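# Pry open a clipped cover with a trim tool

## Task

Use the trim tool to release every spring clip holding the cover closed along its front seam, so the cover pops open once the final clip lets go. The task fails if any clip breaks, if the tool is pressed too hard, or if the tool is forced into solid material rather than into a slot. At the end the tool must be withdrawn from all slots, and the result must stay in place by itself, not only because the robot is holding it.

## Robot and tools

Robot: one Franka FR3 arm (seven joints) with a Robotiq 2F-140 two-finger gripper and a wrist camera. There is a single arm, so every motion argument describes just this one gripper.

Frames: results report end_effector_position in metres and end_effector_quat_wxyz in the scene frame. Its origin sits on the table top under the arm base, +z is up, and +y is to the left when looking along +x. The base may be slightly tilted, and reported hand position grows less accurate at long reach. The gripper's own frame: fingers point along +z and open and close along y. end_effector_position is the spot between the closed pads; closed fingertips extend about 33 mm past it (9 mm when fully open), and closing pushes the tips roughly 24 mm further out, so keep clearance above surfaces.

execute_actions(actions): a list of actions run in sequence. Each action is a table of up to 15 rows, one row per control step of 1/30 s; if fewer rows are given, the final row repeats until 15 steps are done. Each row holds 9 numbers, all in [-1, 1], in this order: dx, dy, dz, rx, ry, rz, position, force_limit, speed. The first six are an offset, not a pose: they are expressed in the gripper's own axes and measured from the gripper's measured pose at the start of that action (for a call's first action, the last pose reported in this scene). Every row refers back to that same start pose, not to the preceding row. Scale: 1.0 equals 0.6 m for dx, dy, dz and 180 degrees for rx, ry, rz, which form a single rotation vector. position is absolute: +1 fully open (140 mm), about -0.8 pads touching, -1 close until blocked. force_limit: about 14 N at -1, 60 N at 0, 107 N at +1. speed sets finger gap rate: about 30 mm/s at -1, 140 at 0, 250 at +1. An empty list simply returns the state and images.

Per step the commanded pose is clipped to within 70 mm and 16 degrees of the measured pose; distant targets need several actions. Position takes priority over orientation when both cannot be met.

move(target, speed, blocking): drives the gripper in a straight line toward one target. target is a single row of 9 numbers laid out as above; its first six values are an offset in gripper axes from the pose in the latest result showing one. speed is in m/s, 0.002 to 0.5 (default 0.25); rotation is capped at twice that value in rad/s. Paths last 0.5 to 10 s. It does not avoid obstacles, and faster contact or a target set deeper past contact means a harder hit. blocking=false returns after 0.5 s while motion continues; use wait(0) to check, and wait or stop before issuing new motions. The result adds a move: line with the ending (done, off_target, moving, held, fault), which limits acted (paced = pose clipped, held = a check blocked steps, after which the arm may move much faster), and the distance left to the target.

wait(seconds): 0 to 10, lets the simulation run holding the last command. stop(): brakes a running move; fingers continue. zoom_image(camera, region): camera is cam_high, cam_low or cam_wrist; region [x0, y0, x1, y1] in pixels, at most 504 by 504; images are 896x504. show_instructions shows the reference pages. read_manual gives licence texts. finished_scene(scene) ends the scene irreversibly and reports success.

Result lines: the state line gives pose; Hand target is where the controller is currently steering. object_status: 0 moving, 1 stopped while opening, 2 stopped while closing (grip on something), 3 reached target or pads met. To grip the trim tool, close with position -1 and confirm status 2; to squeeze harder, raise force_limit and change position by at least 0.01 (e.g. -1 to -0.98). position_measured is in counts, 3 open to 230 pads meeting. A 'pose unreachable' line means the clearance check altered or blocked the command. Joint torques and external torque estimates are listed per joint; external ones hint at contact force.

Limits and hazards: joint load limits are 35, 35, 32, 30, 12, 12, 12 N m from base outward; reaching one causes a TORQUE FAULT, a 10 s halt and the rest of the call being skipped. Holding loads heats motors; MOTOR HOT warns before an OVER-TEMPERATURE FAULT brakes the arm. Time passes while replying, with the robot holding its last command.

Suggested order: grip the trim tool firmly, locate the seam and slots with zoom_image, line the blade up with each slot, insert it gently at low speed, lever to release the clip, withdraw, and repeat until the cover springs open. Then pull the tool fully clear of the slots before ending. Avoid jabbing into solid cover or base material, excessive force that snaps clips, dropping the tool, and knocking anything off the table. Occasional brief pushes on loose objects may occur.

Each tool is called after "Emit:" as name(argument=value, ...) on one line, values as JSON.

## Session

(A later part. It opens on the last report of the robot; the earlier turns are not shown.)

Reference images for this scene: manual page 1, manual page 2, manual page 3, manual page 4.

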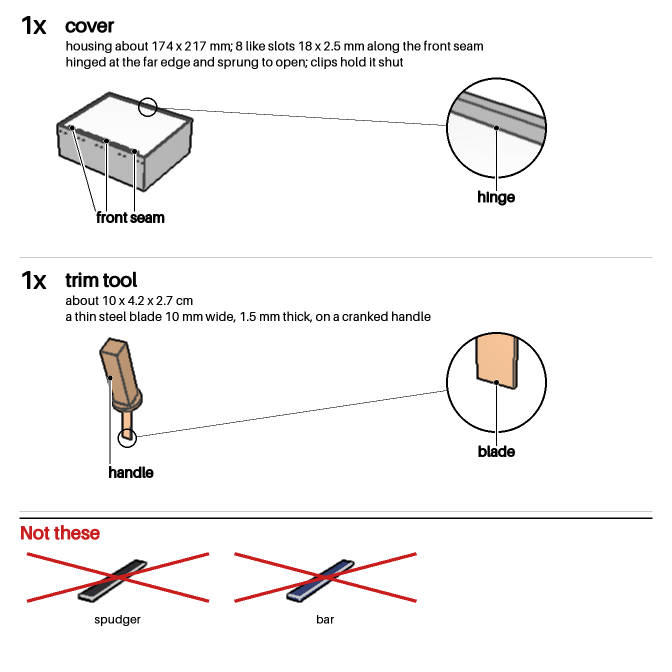

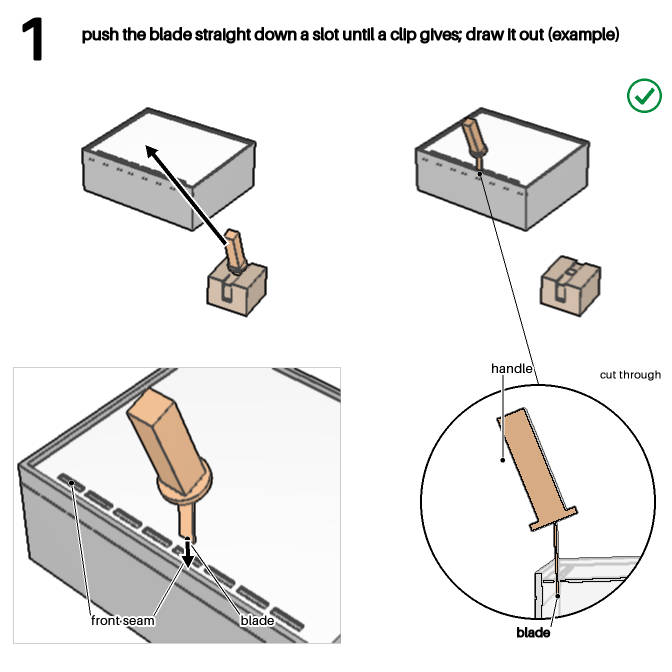

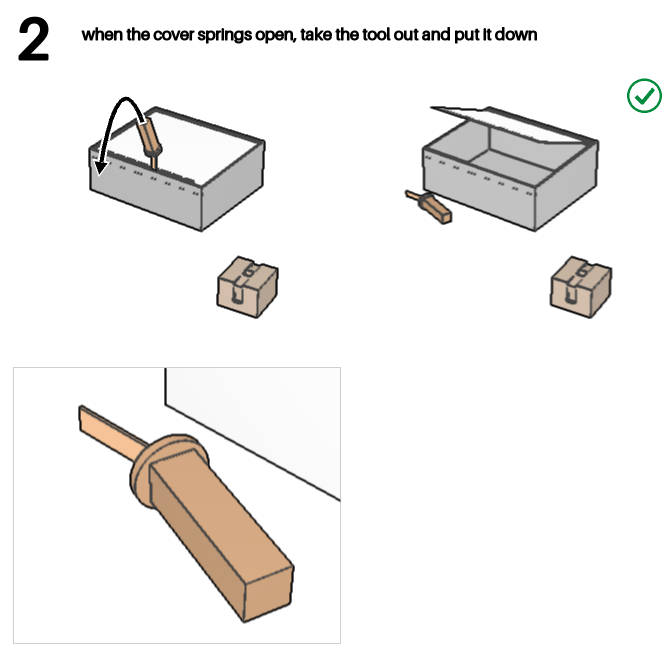

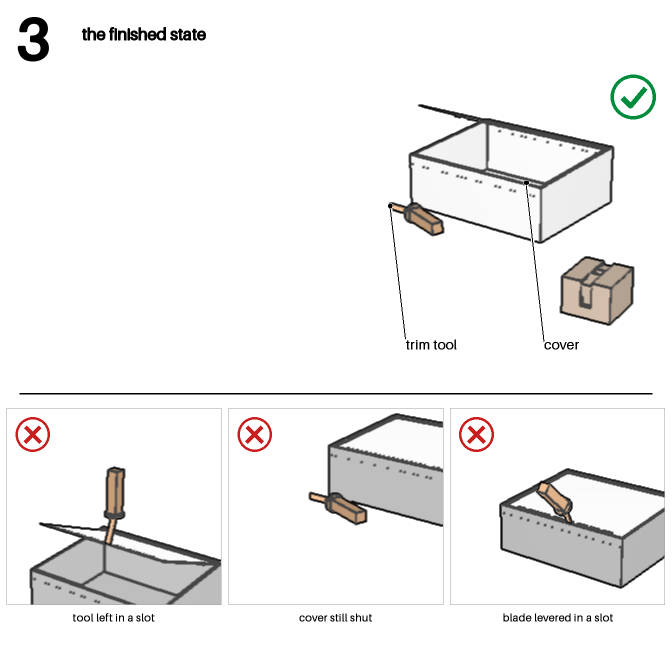

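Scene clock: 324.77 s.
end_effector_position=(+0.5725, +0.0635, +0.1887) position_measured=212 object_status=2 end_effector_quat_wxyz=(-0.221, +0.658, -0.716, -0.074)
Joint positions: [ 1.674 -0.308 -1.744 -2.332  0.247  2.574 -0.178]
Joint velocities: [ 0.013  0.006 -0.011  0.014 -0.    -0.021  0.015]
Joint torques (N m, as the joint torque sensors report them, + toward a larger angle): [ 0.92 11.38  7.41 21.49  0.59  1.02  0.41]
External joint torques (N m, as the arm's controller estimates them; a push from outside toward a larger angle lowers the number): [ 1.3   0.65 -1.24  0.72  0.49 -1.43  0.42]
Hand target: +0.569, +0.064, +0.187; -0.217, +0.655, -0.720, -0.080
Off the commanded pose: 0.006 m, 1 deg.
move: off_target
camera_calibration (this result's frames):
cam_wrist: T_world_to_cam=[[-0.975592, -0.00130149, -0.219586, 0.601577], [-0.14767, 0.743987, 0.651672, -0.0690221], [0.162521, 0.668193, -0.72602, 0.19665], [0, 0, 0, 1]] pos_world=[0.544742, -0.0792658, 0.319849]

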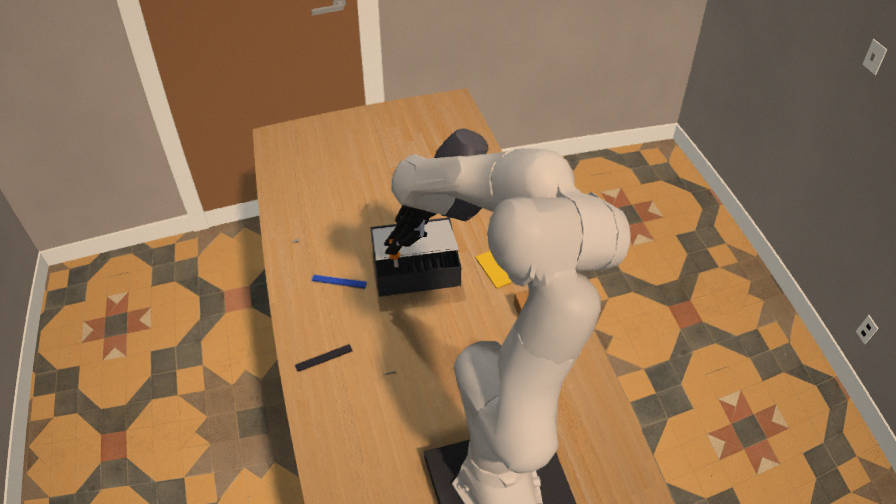

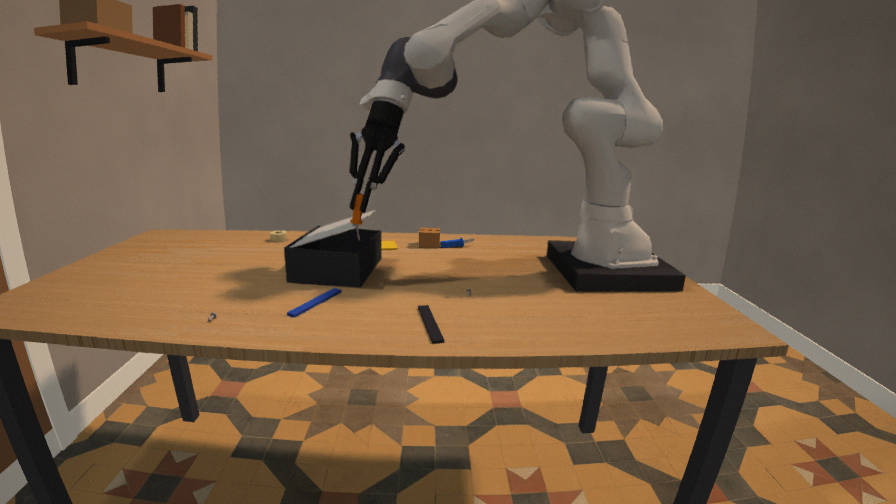

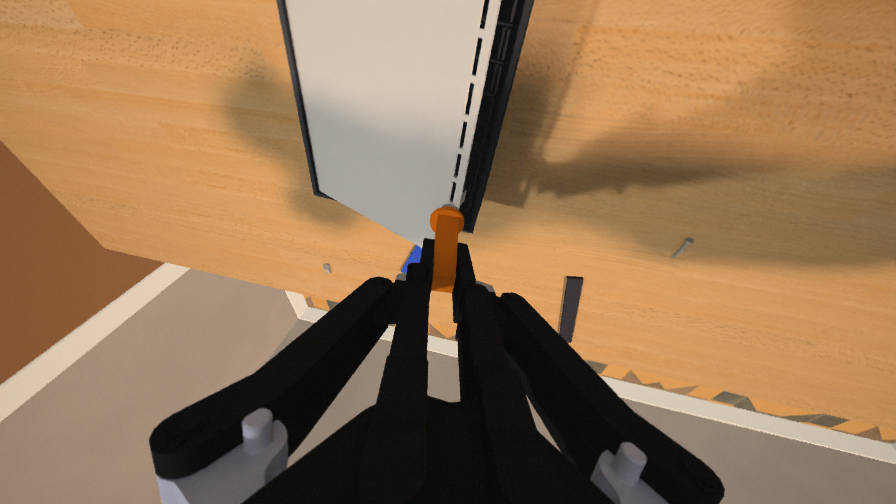

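Emit:
move(target=[-0.014,-0.039,-0.028,-0.050,0,0.0248,-1,0.8,-0.6], speed=0.03)

Emit:
zoom_image(camera="cam_low", region=[270, 170, 410, 290])

Scene clock: 331.37 s.
end_effector_position=(+0.5935, +0.0638, +0.2156) position_measured=212 object_status=2 end_effector_quat_wxyz=(+0.171, -0.648, +0.729, +0.136)
Joint positions: [ 1.991 -0.349 -2.048 -2.06   0.182  2.267 -0.047]
Joint velocities: [ 0.023 -0.    -0.027  0.012 -0.001 -0.023  0.018]
Joint torques (N m, as the joint torque sensors report them, + toward a larger angle): [ 0.49 21.03  7.74 23.64  0.02  1.67  0.36]
External joint torques (N m, as the arm's controller estimates them; a push from outside toward a larger angle lowers the number): [ 0.83 -1.17 -1.84  1.76 -0.65 -0.55  0.37]
Hand target: +0.593, +0.063, +0.215; +0.168, -0.645, +0.732, +0.138
Off the commanded pose: 0.005 m, 1 deg.
move: off_target
camera_calibration (this result's frames):
cam_wrist: T_world_to_cam=[[-0.998101, -0.0024356, -0.0615541, 0.607299], [-0.0440308, 0.727029, 0.685193, -0.15135], [0.0430828, 0.686602, -0.725756, 0.282271], [0, 0, 0, 1]] pos_world=[0.58732, -0.0822928, 0.345946]

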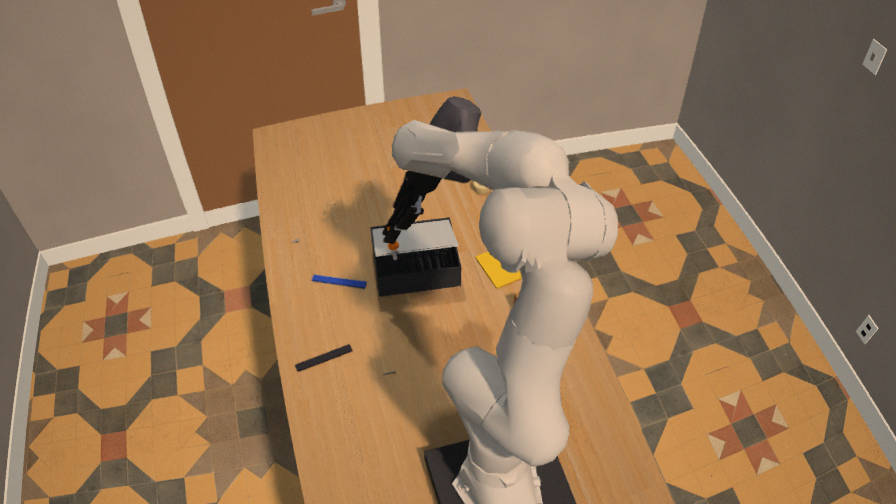

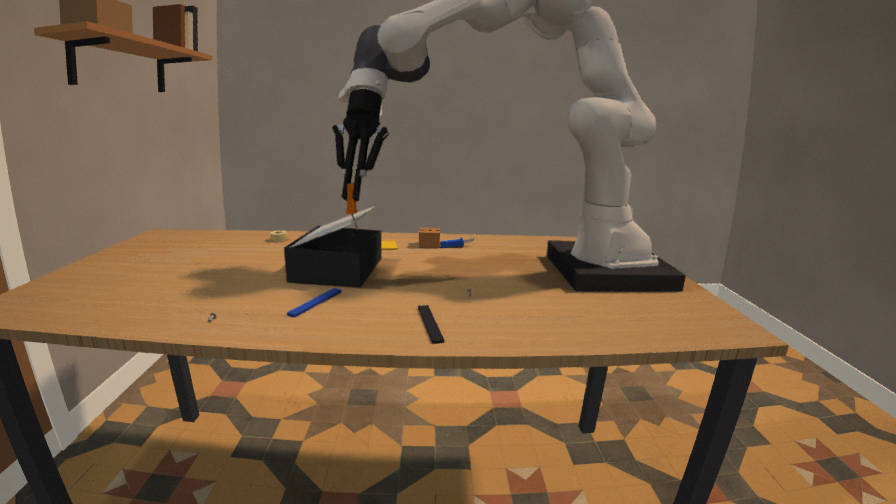

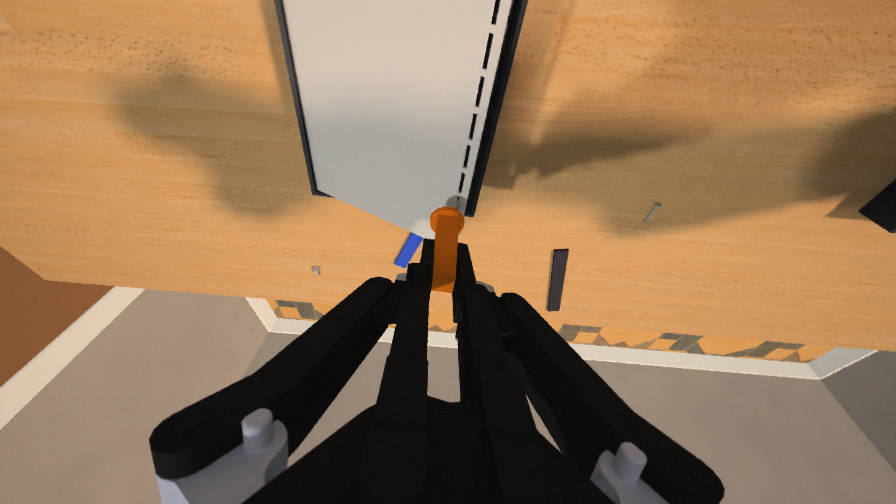

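Region (270, 170, 410, 290) of cam_low's 896x504 image, scaled by 3.600, with more detail than that image has; it fills the top 432 rows of this view, and the rest is white.

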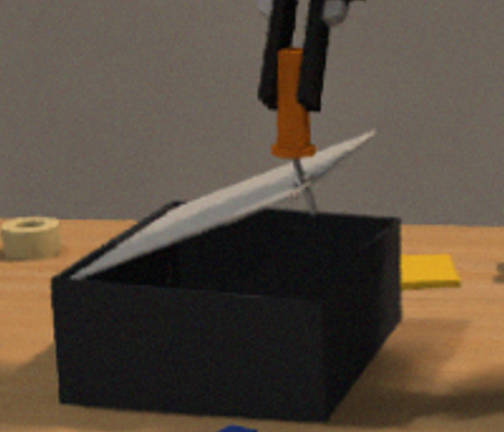

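Cover at its stop; withdraw along −b 38 mm.

Emit:
move(target=[-0.0268,-0.019,-0.0538,0,0,0,-1,0.8,-0.6], speed=0.03)

Emit:
zoom_image(camera="cam_low", region=[270, 170, 410, 290])

Scene clock: 334.67 s.
end_effector_position=(+0.6049, +0.0625, +0.2506) position_measured=212 object_status=2 end_effector_quat_wxyz=(+0.172, -0.651, +0.727, +0.133)
Joint positions: [ 1.991 -0.328 -2.04  -1.982  0.19   2.184 -0.035]
Joint velocities: [-0.001  0.001  0.001  0.     0.003 -0.016  0.005]
Joint torques (N m, as the joint torque sensors report them, + toward a larger angle): [-1.02 23.28 10.62 24.88  2.07  1.55  0.46]
External joint torques (N m, as the arm's controller estimates them; a push from outside toward a larger angle lowers the number): [-0.72  1.06  1.45  2.04  1.24 -0.75  0.48]
Hand target: +0.604, +0.064, +0.252; +0.172, -0.649, +0.729, +0.136
Off the commanded pose: 0.002 m, 1 deg.
move: done
camera_calibration (this result's frames):
cam_wrist: T_world_to_cam=[[-0.997644, -0.00872671, -0.0680452, 0.622551], [-0.05296, 0.728449, 0.68305, -0.16806], [0.0436067, 0.685045, -0.727195, 0.308186], [0, 0, 0, 1]] pos_world=[0.598745, -0.0832647, 0.381266]

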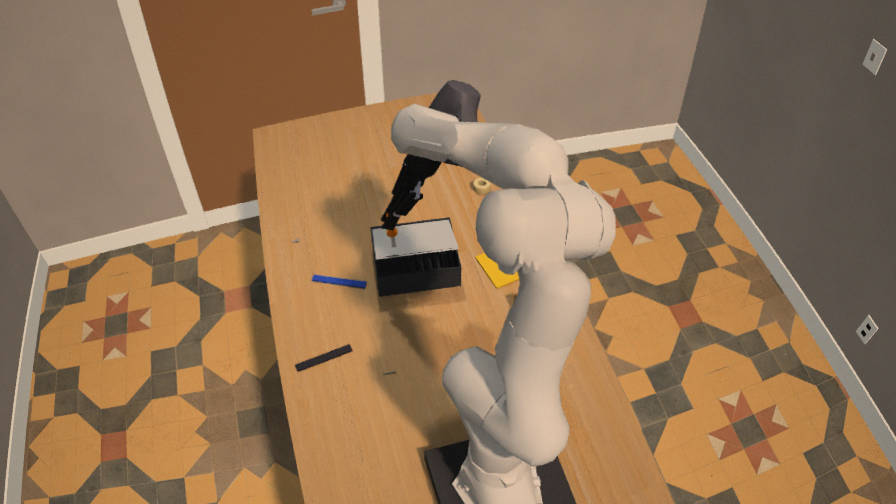

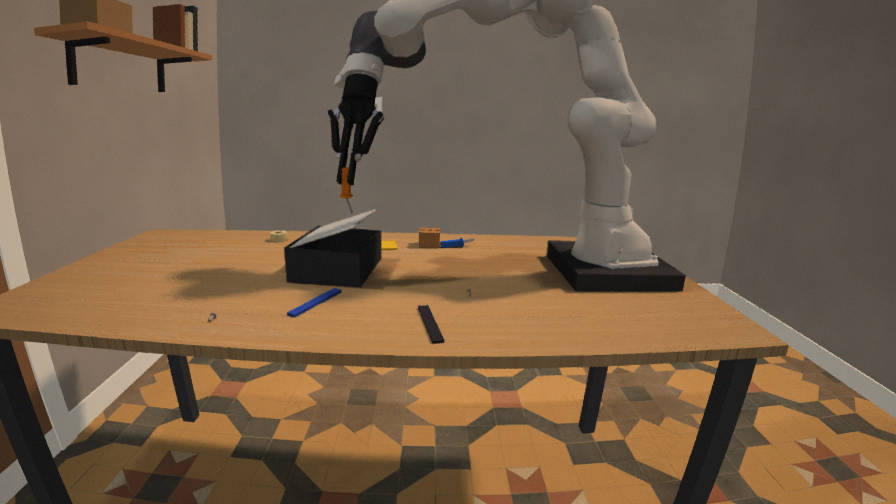

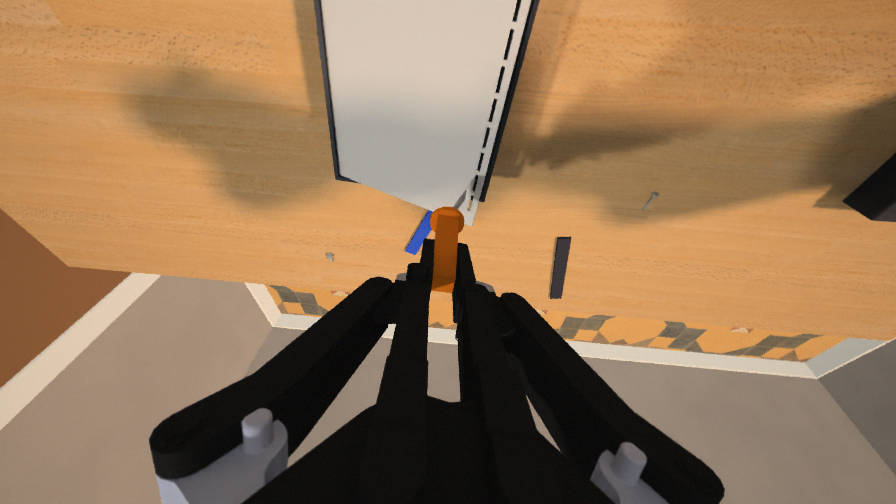

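Region (270, 170, 410, 290) of cam_low's 896x504 image, scaled by 3.600, with more detail than that image has; it fills the top 432 rows of this view, and the rest is white.

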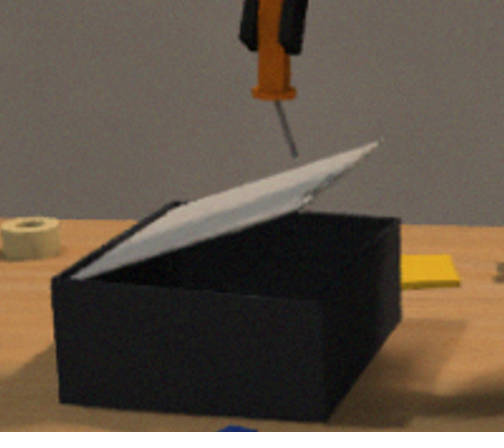

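Emit:
move(target=[0.112,0.294,-0.08,0,0.472,0,-1,0.8,-0.6], speed=0.2)

Scene clock: 344.53 s.
end_effector_position=(+0.4209, -0.0013, +0.2591) position_measured=212 object_status=2 end_effector_quat_wxyz=(-0.363, -0.569, +0.653, -0.344)
Joint positions: [ 1.824  0.581 -1.421 -2.237 -0.348  1.806  0.617]
Joint velocities: [ 0.     0.009  0.    -0.001  0.007 -0.007  0.006]
Joint torques (N m, as the joint torque sensors report them, + toward a larger angle): [ -1.78 -14.94 -15.97  17.23   0.03  -0.65   0.47]
External joint torques (N m, as the arm's controller estimates them; a push from outside toward a larger angle lowers the number): [-1.38  1.61  0.09  0.47  1.02 -0.73  0.45]
Hand target: +0.418, -0.003, +0.259; -0.365, -0.564, +0.656, -0.343
Off the commanded pose: 0.004 m, 0 deg.
move: off_target
camera_calibration (this result's frames):
cam_wrist: T_world_to_cam=[[-0.994061, 0.0670882, 0.0856799, 0.397842], [-0.00604452, 0.752095, -0.659026, 0.190884], [-0.108652, -0.655631, -0.747224, 0.433563], [0, 0, 0, 1]] pos_world=[0.44374, 0.114003, 0.415679]

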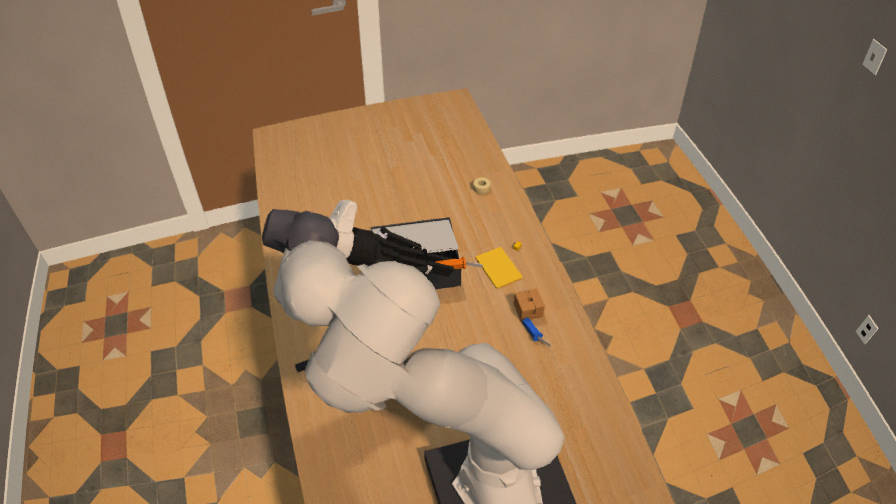

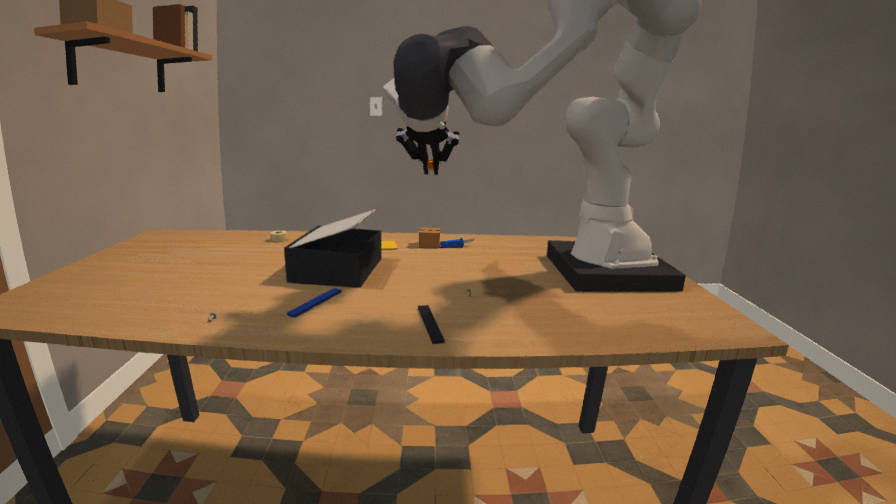

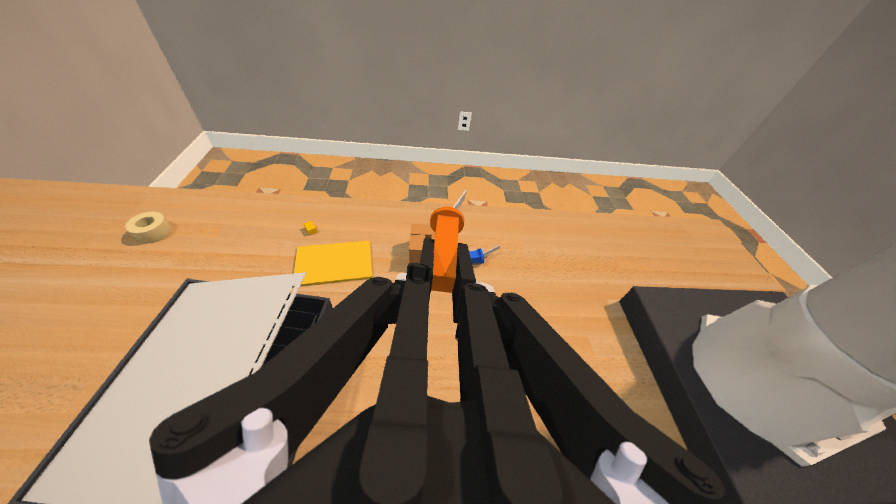

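Emit:
move(target=[-0.290,0.044,0.2085,0,0,0,-1,0.8,-0.6], speed=0.15)

Scene clock: 350.10 s.
end_effector_position=(+0.4000, -0.0245, +0.0486) position_measured=212 object_status=2 end_effector_quat_wxyz=(-0.368, -0.570, +0.649, -0.346)
Joint positions: [ 1.463  0.903 -0.94  -2.296 -0.122  2.186  0.75 ]
Joint velocities: [-0.001  0.004 -0.    -0.     0.007  0.01   0.007]
Joint torques (N m, as the joint torque sensors report them, + toward a larger angle): [ -1.49 -27.7  -17.68   9.26   0.88   0.2    0.39]
External joint torques (N m, as the arm's controller estimates them; a push from outside toward a larger angle lowers the number): [-0.9   0.77  0.96  1.79  1.19  0.42  0.36]
Hand target: +0.401, -0.024, +0.047; -0.364, -0.567, +0.652, -0.347
Off the commanded pose: 0.006 m, 1 deg.
move: off_target
camera_calibration (this result's frames):
cam_wrist: T_world_to_cam=[[-0.993561, 0.0656968, 0.092308, 0.396108], [-0.0127113, 0.744945, -0.667005, 0.072343], [-0.112584, -0.663883, -0.739313, 0.259787], [0, 0, 0, 1]] pos_world=[0.423725, 0.0925538, 0.203753]

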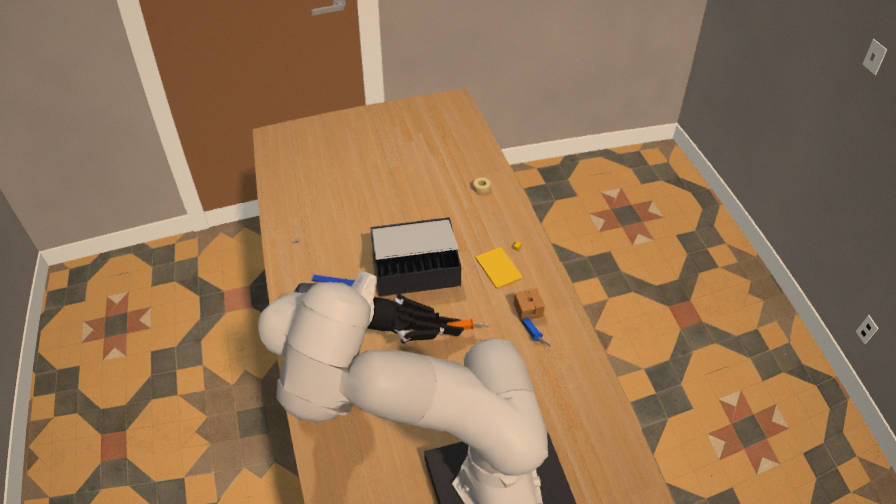

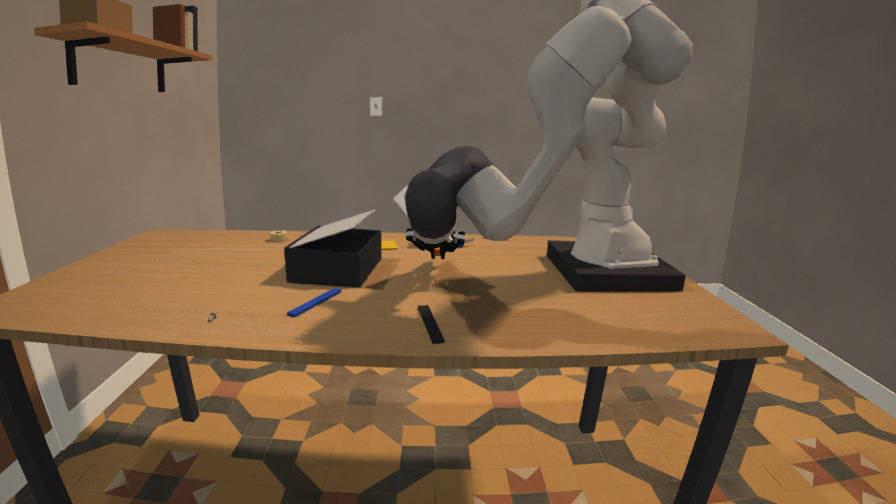

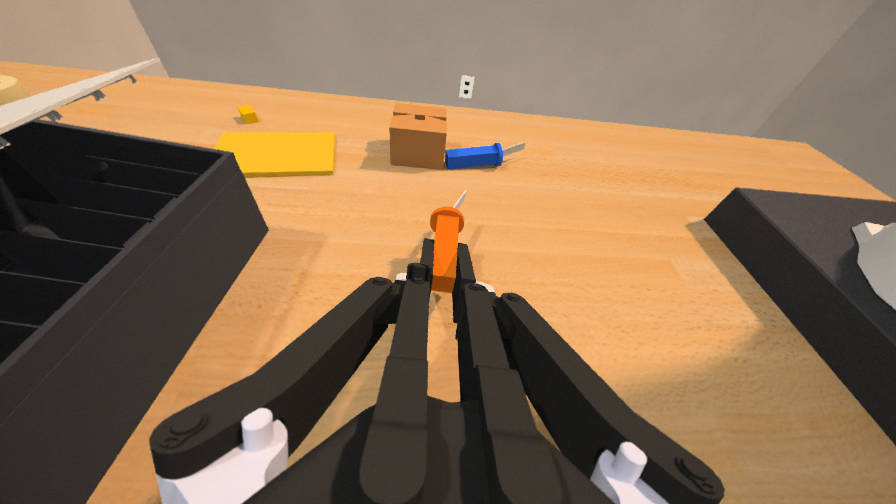

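Emit:
move(target=[-0.032,0.0013,0.018,0,0,0,-1,0.8,-0.6], speed=0.03)

Emit:
zoom_image(camera="cam_low", region=[400, 225, 480, 285])

Scene clock: 353.13 s.
end_effector_position=(+0.3991, -0.0257, +0.0294) position_measured=212 object_status=2 end_effector_quat_wxyz=(-0.372, -0.571, +0.645, -0.345)
Joint positions: [ 1.431  0.944 -0.896 -2.275 -0.106  2.204  0.756]
Joint velocities: [-0.001  0.002  0.     0.    -0.    -0.001  0.002]
Joint torques (N m, as the joint torque sensors report them, + toward a larger angle): [ -2.25 -28.16 -16.98   9.02   1.24   0.59   0.54]
External joint torques (N m, as the arm's controller estimates them; a push from outside toward a larger angle lowers the number): [-1.57  1.32  1.8   2.37  1.51  0.85  0.51]
Hand target: +0.400, -0.025, +0.027; -0.368, -0.569, +0.649, -0.346
Off the commanded pose: 0.003 m, 1 deg.
move: done
camera_calibration (this result's frames):
cam_wrist: T_world_to_cam=[[-0.992928, 0.0626527, 0.100838, 0.396456], [-0.0213638, 0.741232, -0.670909, 0.0638469], [-0.116778, -0.668318, -0.734652, 0.246161], [0, 0, 0, 1]] pos_world=[0.423763, 0.0923497, 0.183701]

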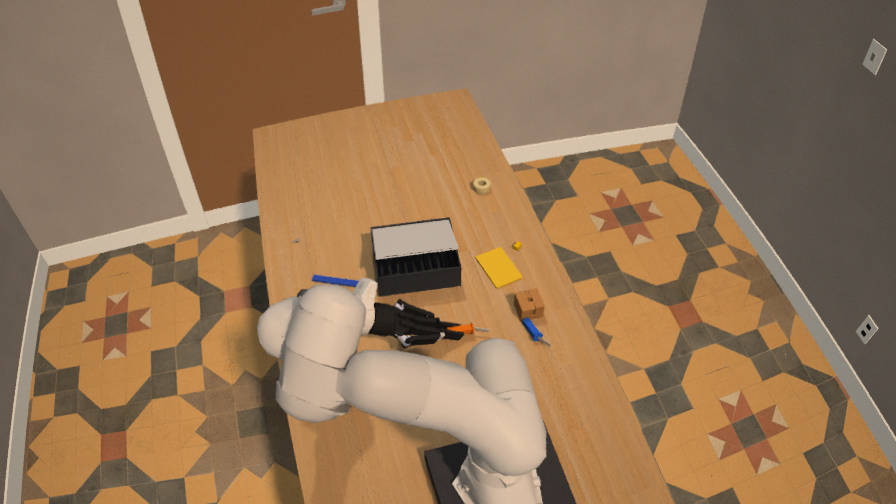

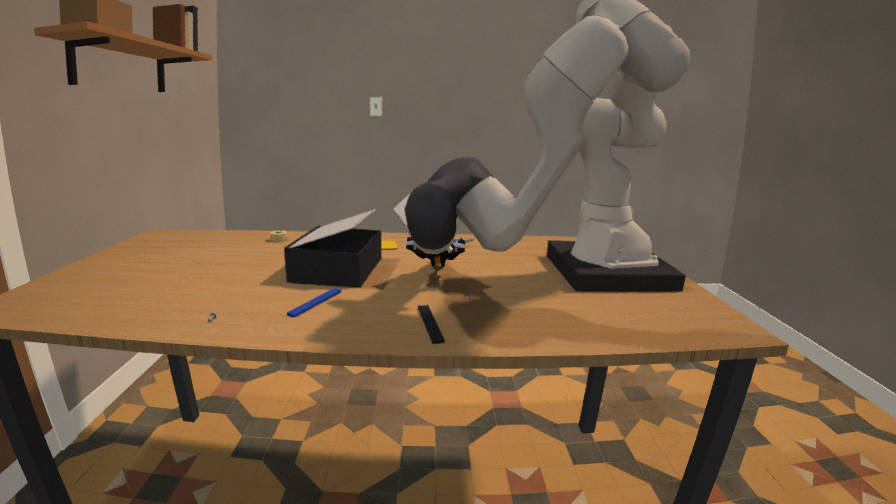

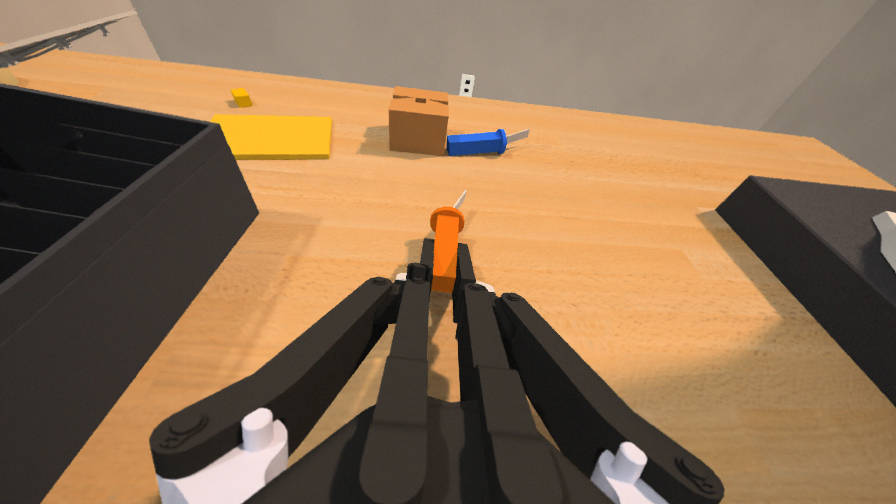

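Region (400, 225, 480, 285) of cam_low's 896x504 image, scaled by 6.300, with more detail than that image has; it fills the top 378 rows of this view, and the rest is white.

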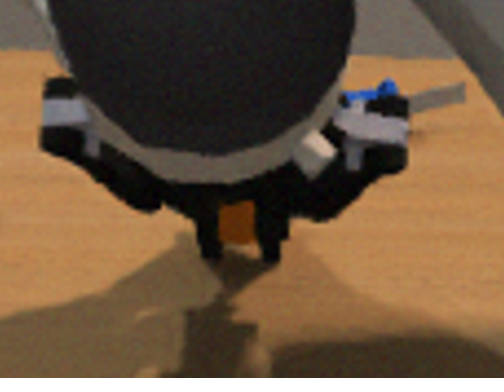

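Fingertips are on the table; the tool is only a few mm above it. Release.

Emit:
execute_actions(actions=[[[0.001,0,-0.0005,0,0,0,-0.3,0.8,-0.6]],[[0,0,0,0,0,0,-0.3,0.8,-0.6]]])

Emit:
move(target=[0.07,0,-0.12,0,0,0,-0.3,0.8,-0.6], speed=0.12)

Scene clock: 356.07 s.
end_effector_position=(+0.3990, -0.0258, +0.0294) position_measured=167 object_status=3 end_effector_quat_wxyz=(-0.372, -0.571, +0.645, -0.345)
Joint positions: [ 1.431  0.944 -0.896 -2.275 -0.106  2.204  0.756]
Joint velocities: [-0.002  0.    -0.002 -0.001 -0.001  0.    -0.001]
Joint torques (N m, as the joint torque sensors report them, + toward a larger angle): [ -0.52 -30.12 -18.93   7.81  -0.2   -0.31   0.13]
External joint torques (N m, as the arm's controller estimates them; a push from outside toward a larger angle lowers the number): [ 0.16 -0.51 -0.03  1.09  0.09 -0.05  0.11]
External joint torques at the end of the 1st action: [ 0.47 -1.32 -1.12  0.53 -0.05 -0.13  0.1 ]
Hand target: +0.399, -0.026, +0.029; -0.372, -0.571, +0.645, -0.345
Off the commanded pose: 0.000 m, 0 deg.
camera_calibration (this result's frames):
cam_wrist: T_world_to_cam=[[-0.992885, 0.0632475, 0.100895, 0.396317], [-0.0209975, 0.741021, -0.671154, 0.0638702], [-0.117214, -0.668497, -0.73442, 0.246252], [0, 0, 0, 1]] pos_world=[0.423703, 0.0922233, 0.183733]

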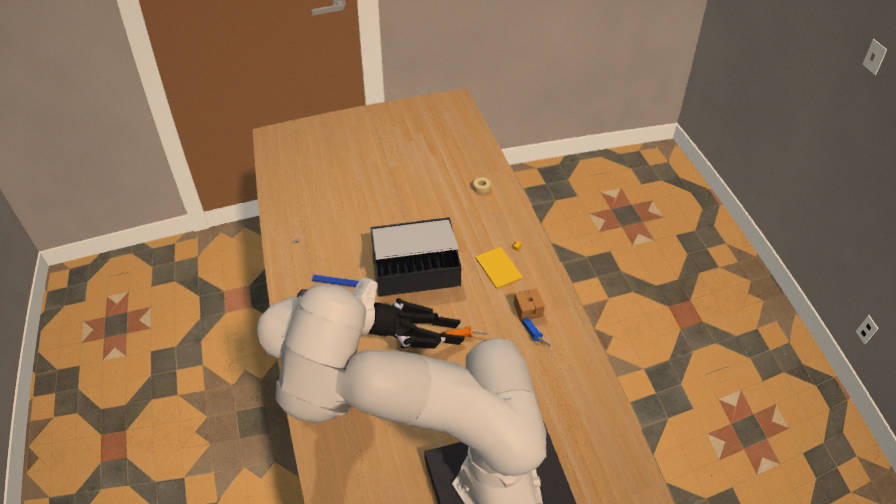

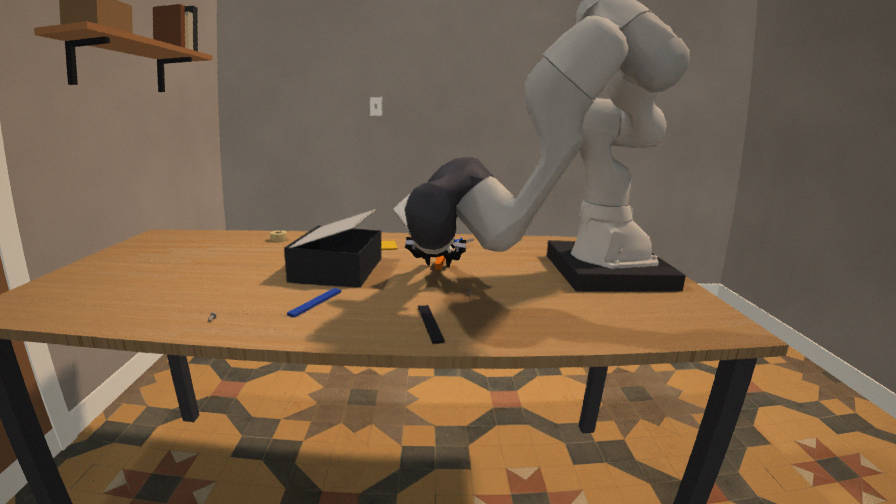

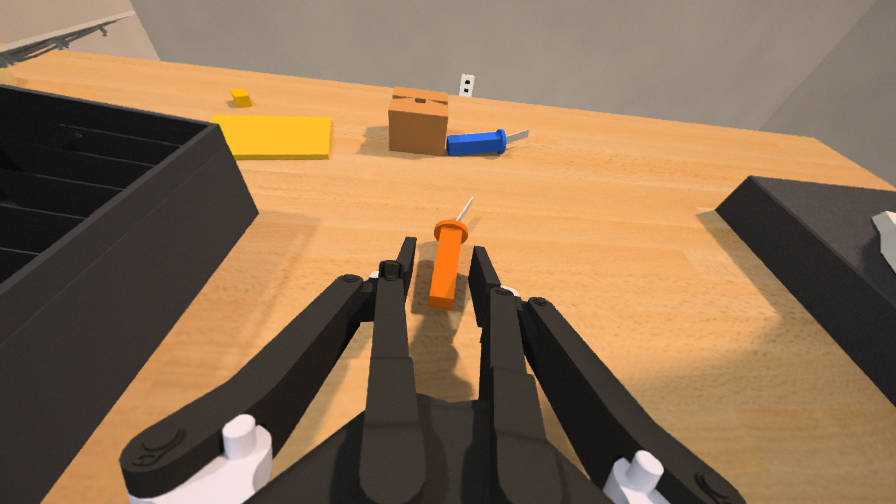

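Scene clock: 357.37 s.
end_effector_position=(+0.4017, +0.0176, +0.0982) position_measured=167 object_status=3 end_effector_quat_wxyz=(-0.369, -0.570, +0.648, -0.345)
Joint positions: [ 1.558  0.816 -1.012 -2.245 -0.147  2.024  0.736]
Joint velocities: [ 0.001 -0.002  0.001  0.001 -0.002 -0.011 -0.002]
Joint torques (N m, as the joint torque sensors report them, + toward a larger angle): [  0.54 -29.65 -20.04  11.52  -1.49  -0.87  -0.13]
External joint torques (N m, as the arm's controller estimates them; a push from outside toward a larger angle lowers the number): [ 0.96 -1.66 -1.73  1.07 -0.93 -0.7  -0.15]
Hand target: +0.401, +0.017, +0.100; -0.372, -0.572, +0.645, -0.344
Off the commanded pose: 0.003 m, 1 deg.
move: done
camera_calibration (this result's frames):
cam_wrist: T_world_to_cam=[[-0.993255, 0.0661681, 0.0952139, 0.390019], [-0.0143304, 0.744827, -0.667103, 0.0748136], [-0.115059, -0.663969, -0.738855, 0.325589], [0, 0, 0, 1]] pos_world=[0.425922, 0.134651, 0.253336]

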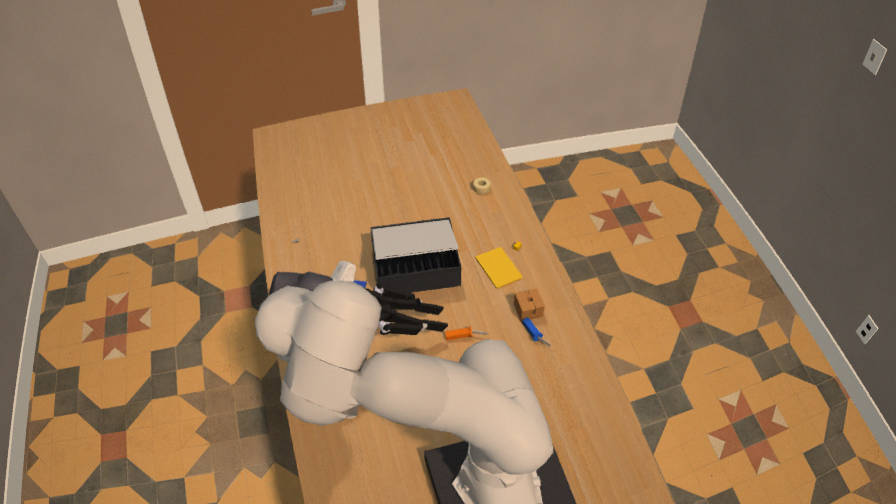

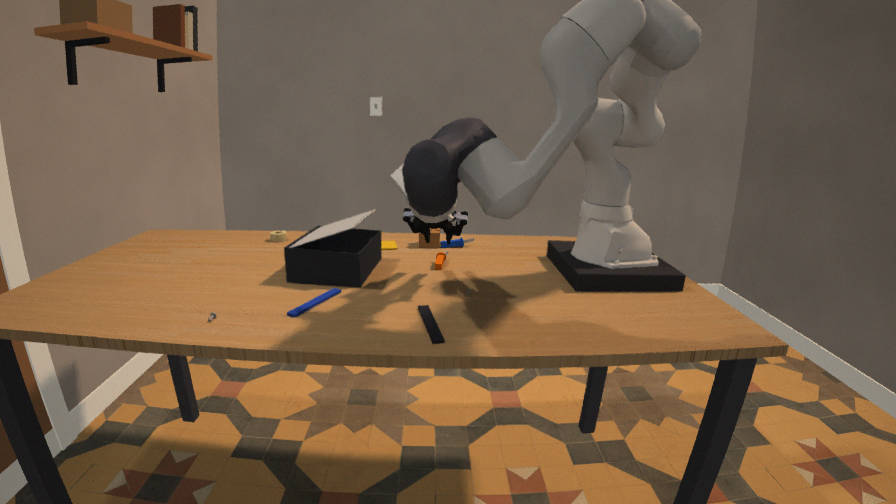

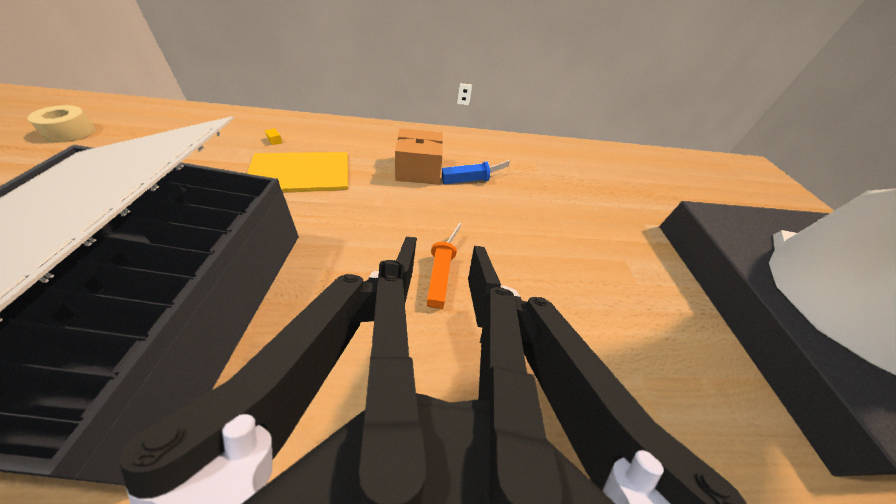

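Emit:
finished_scene(scene=2)

The scene is finished: the task was done.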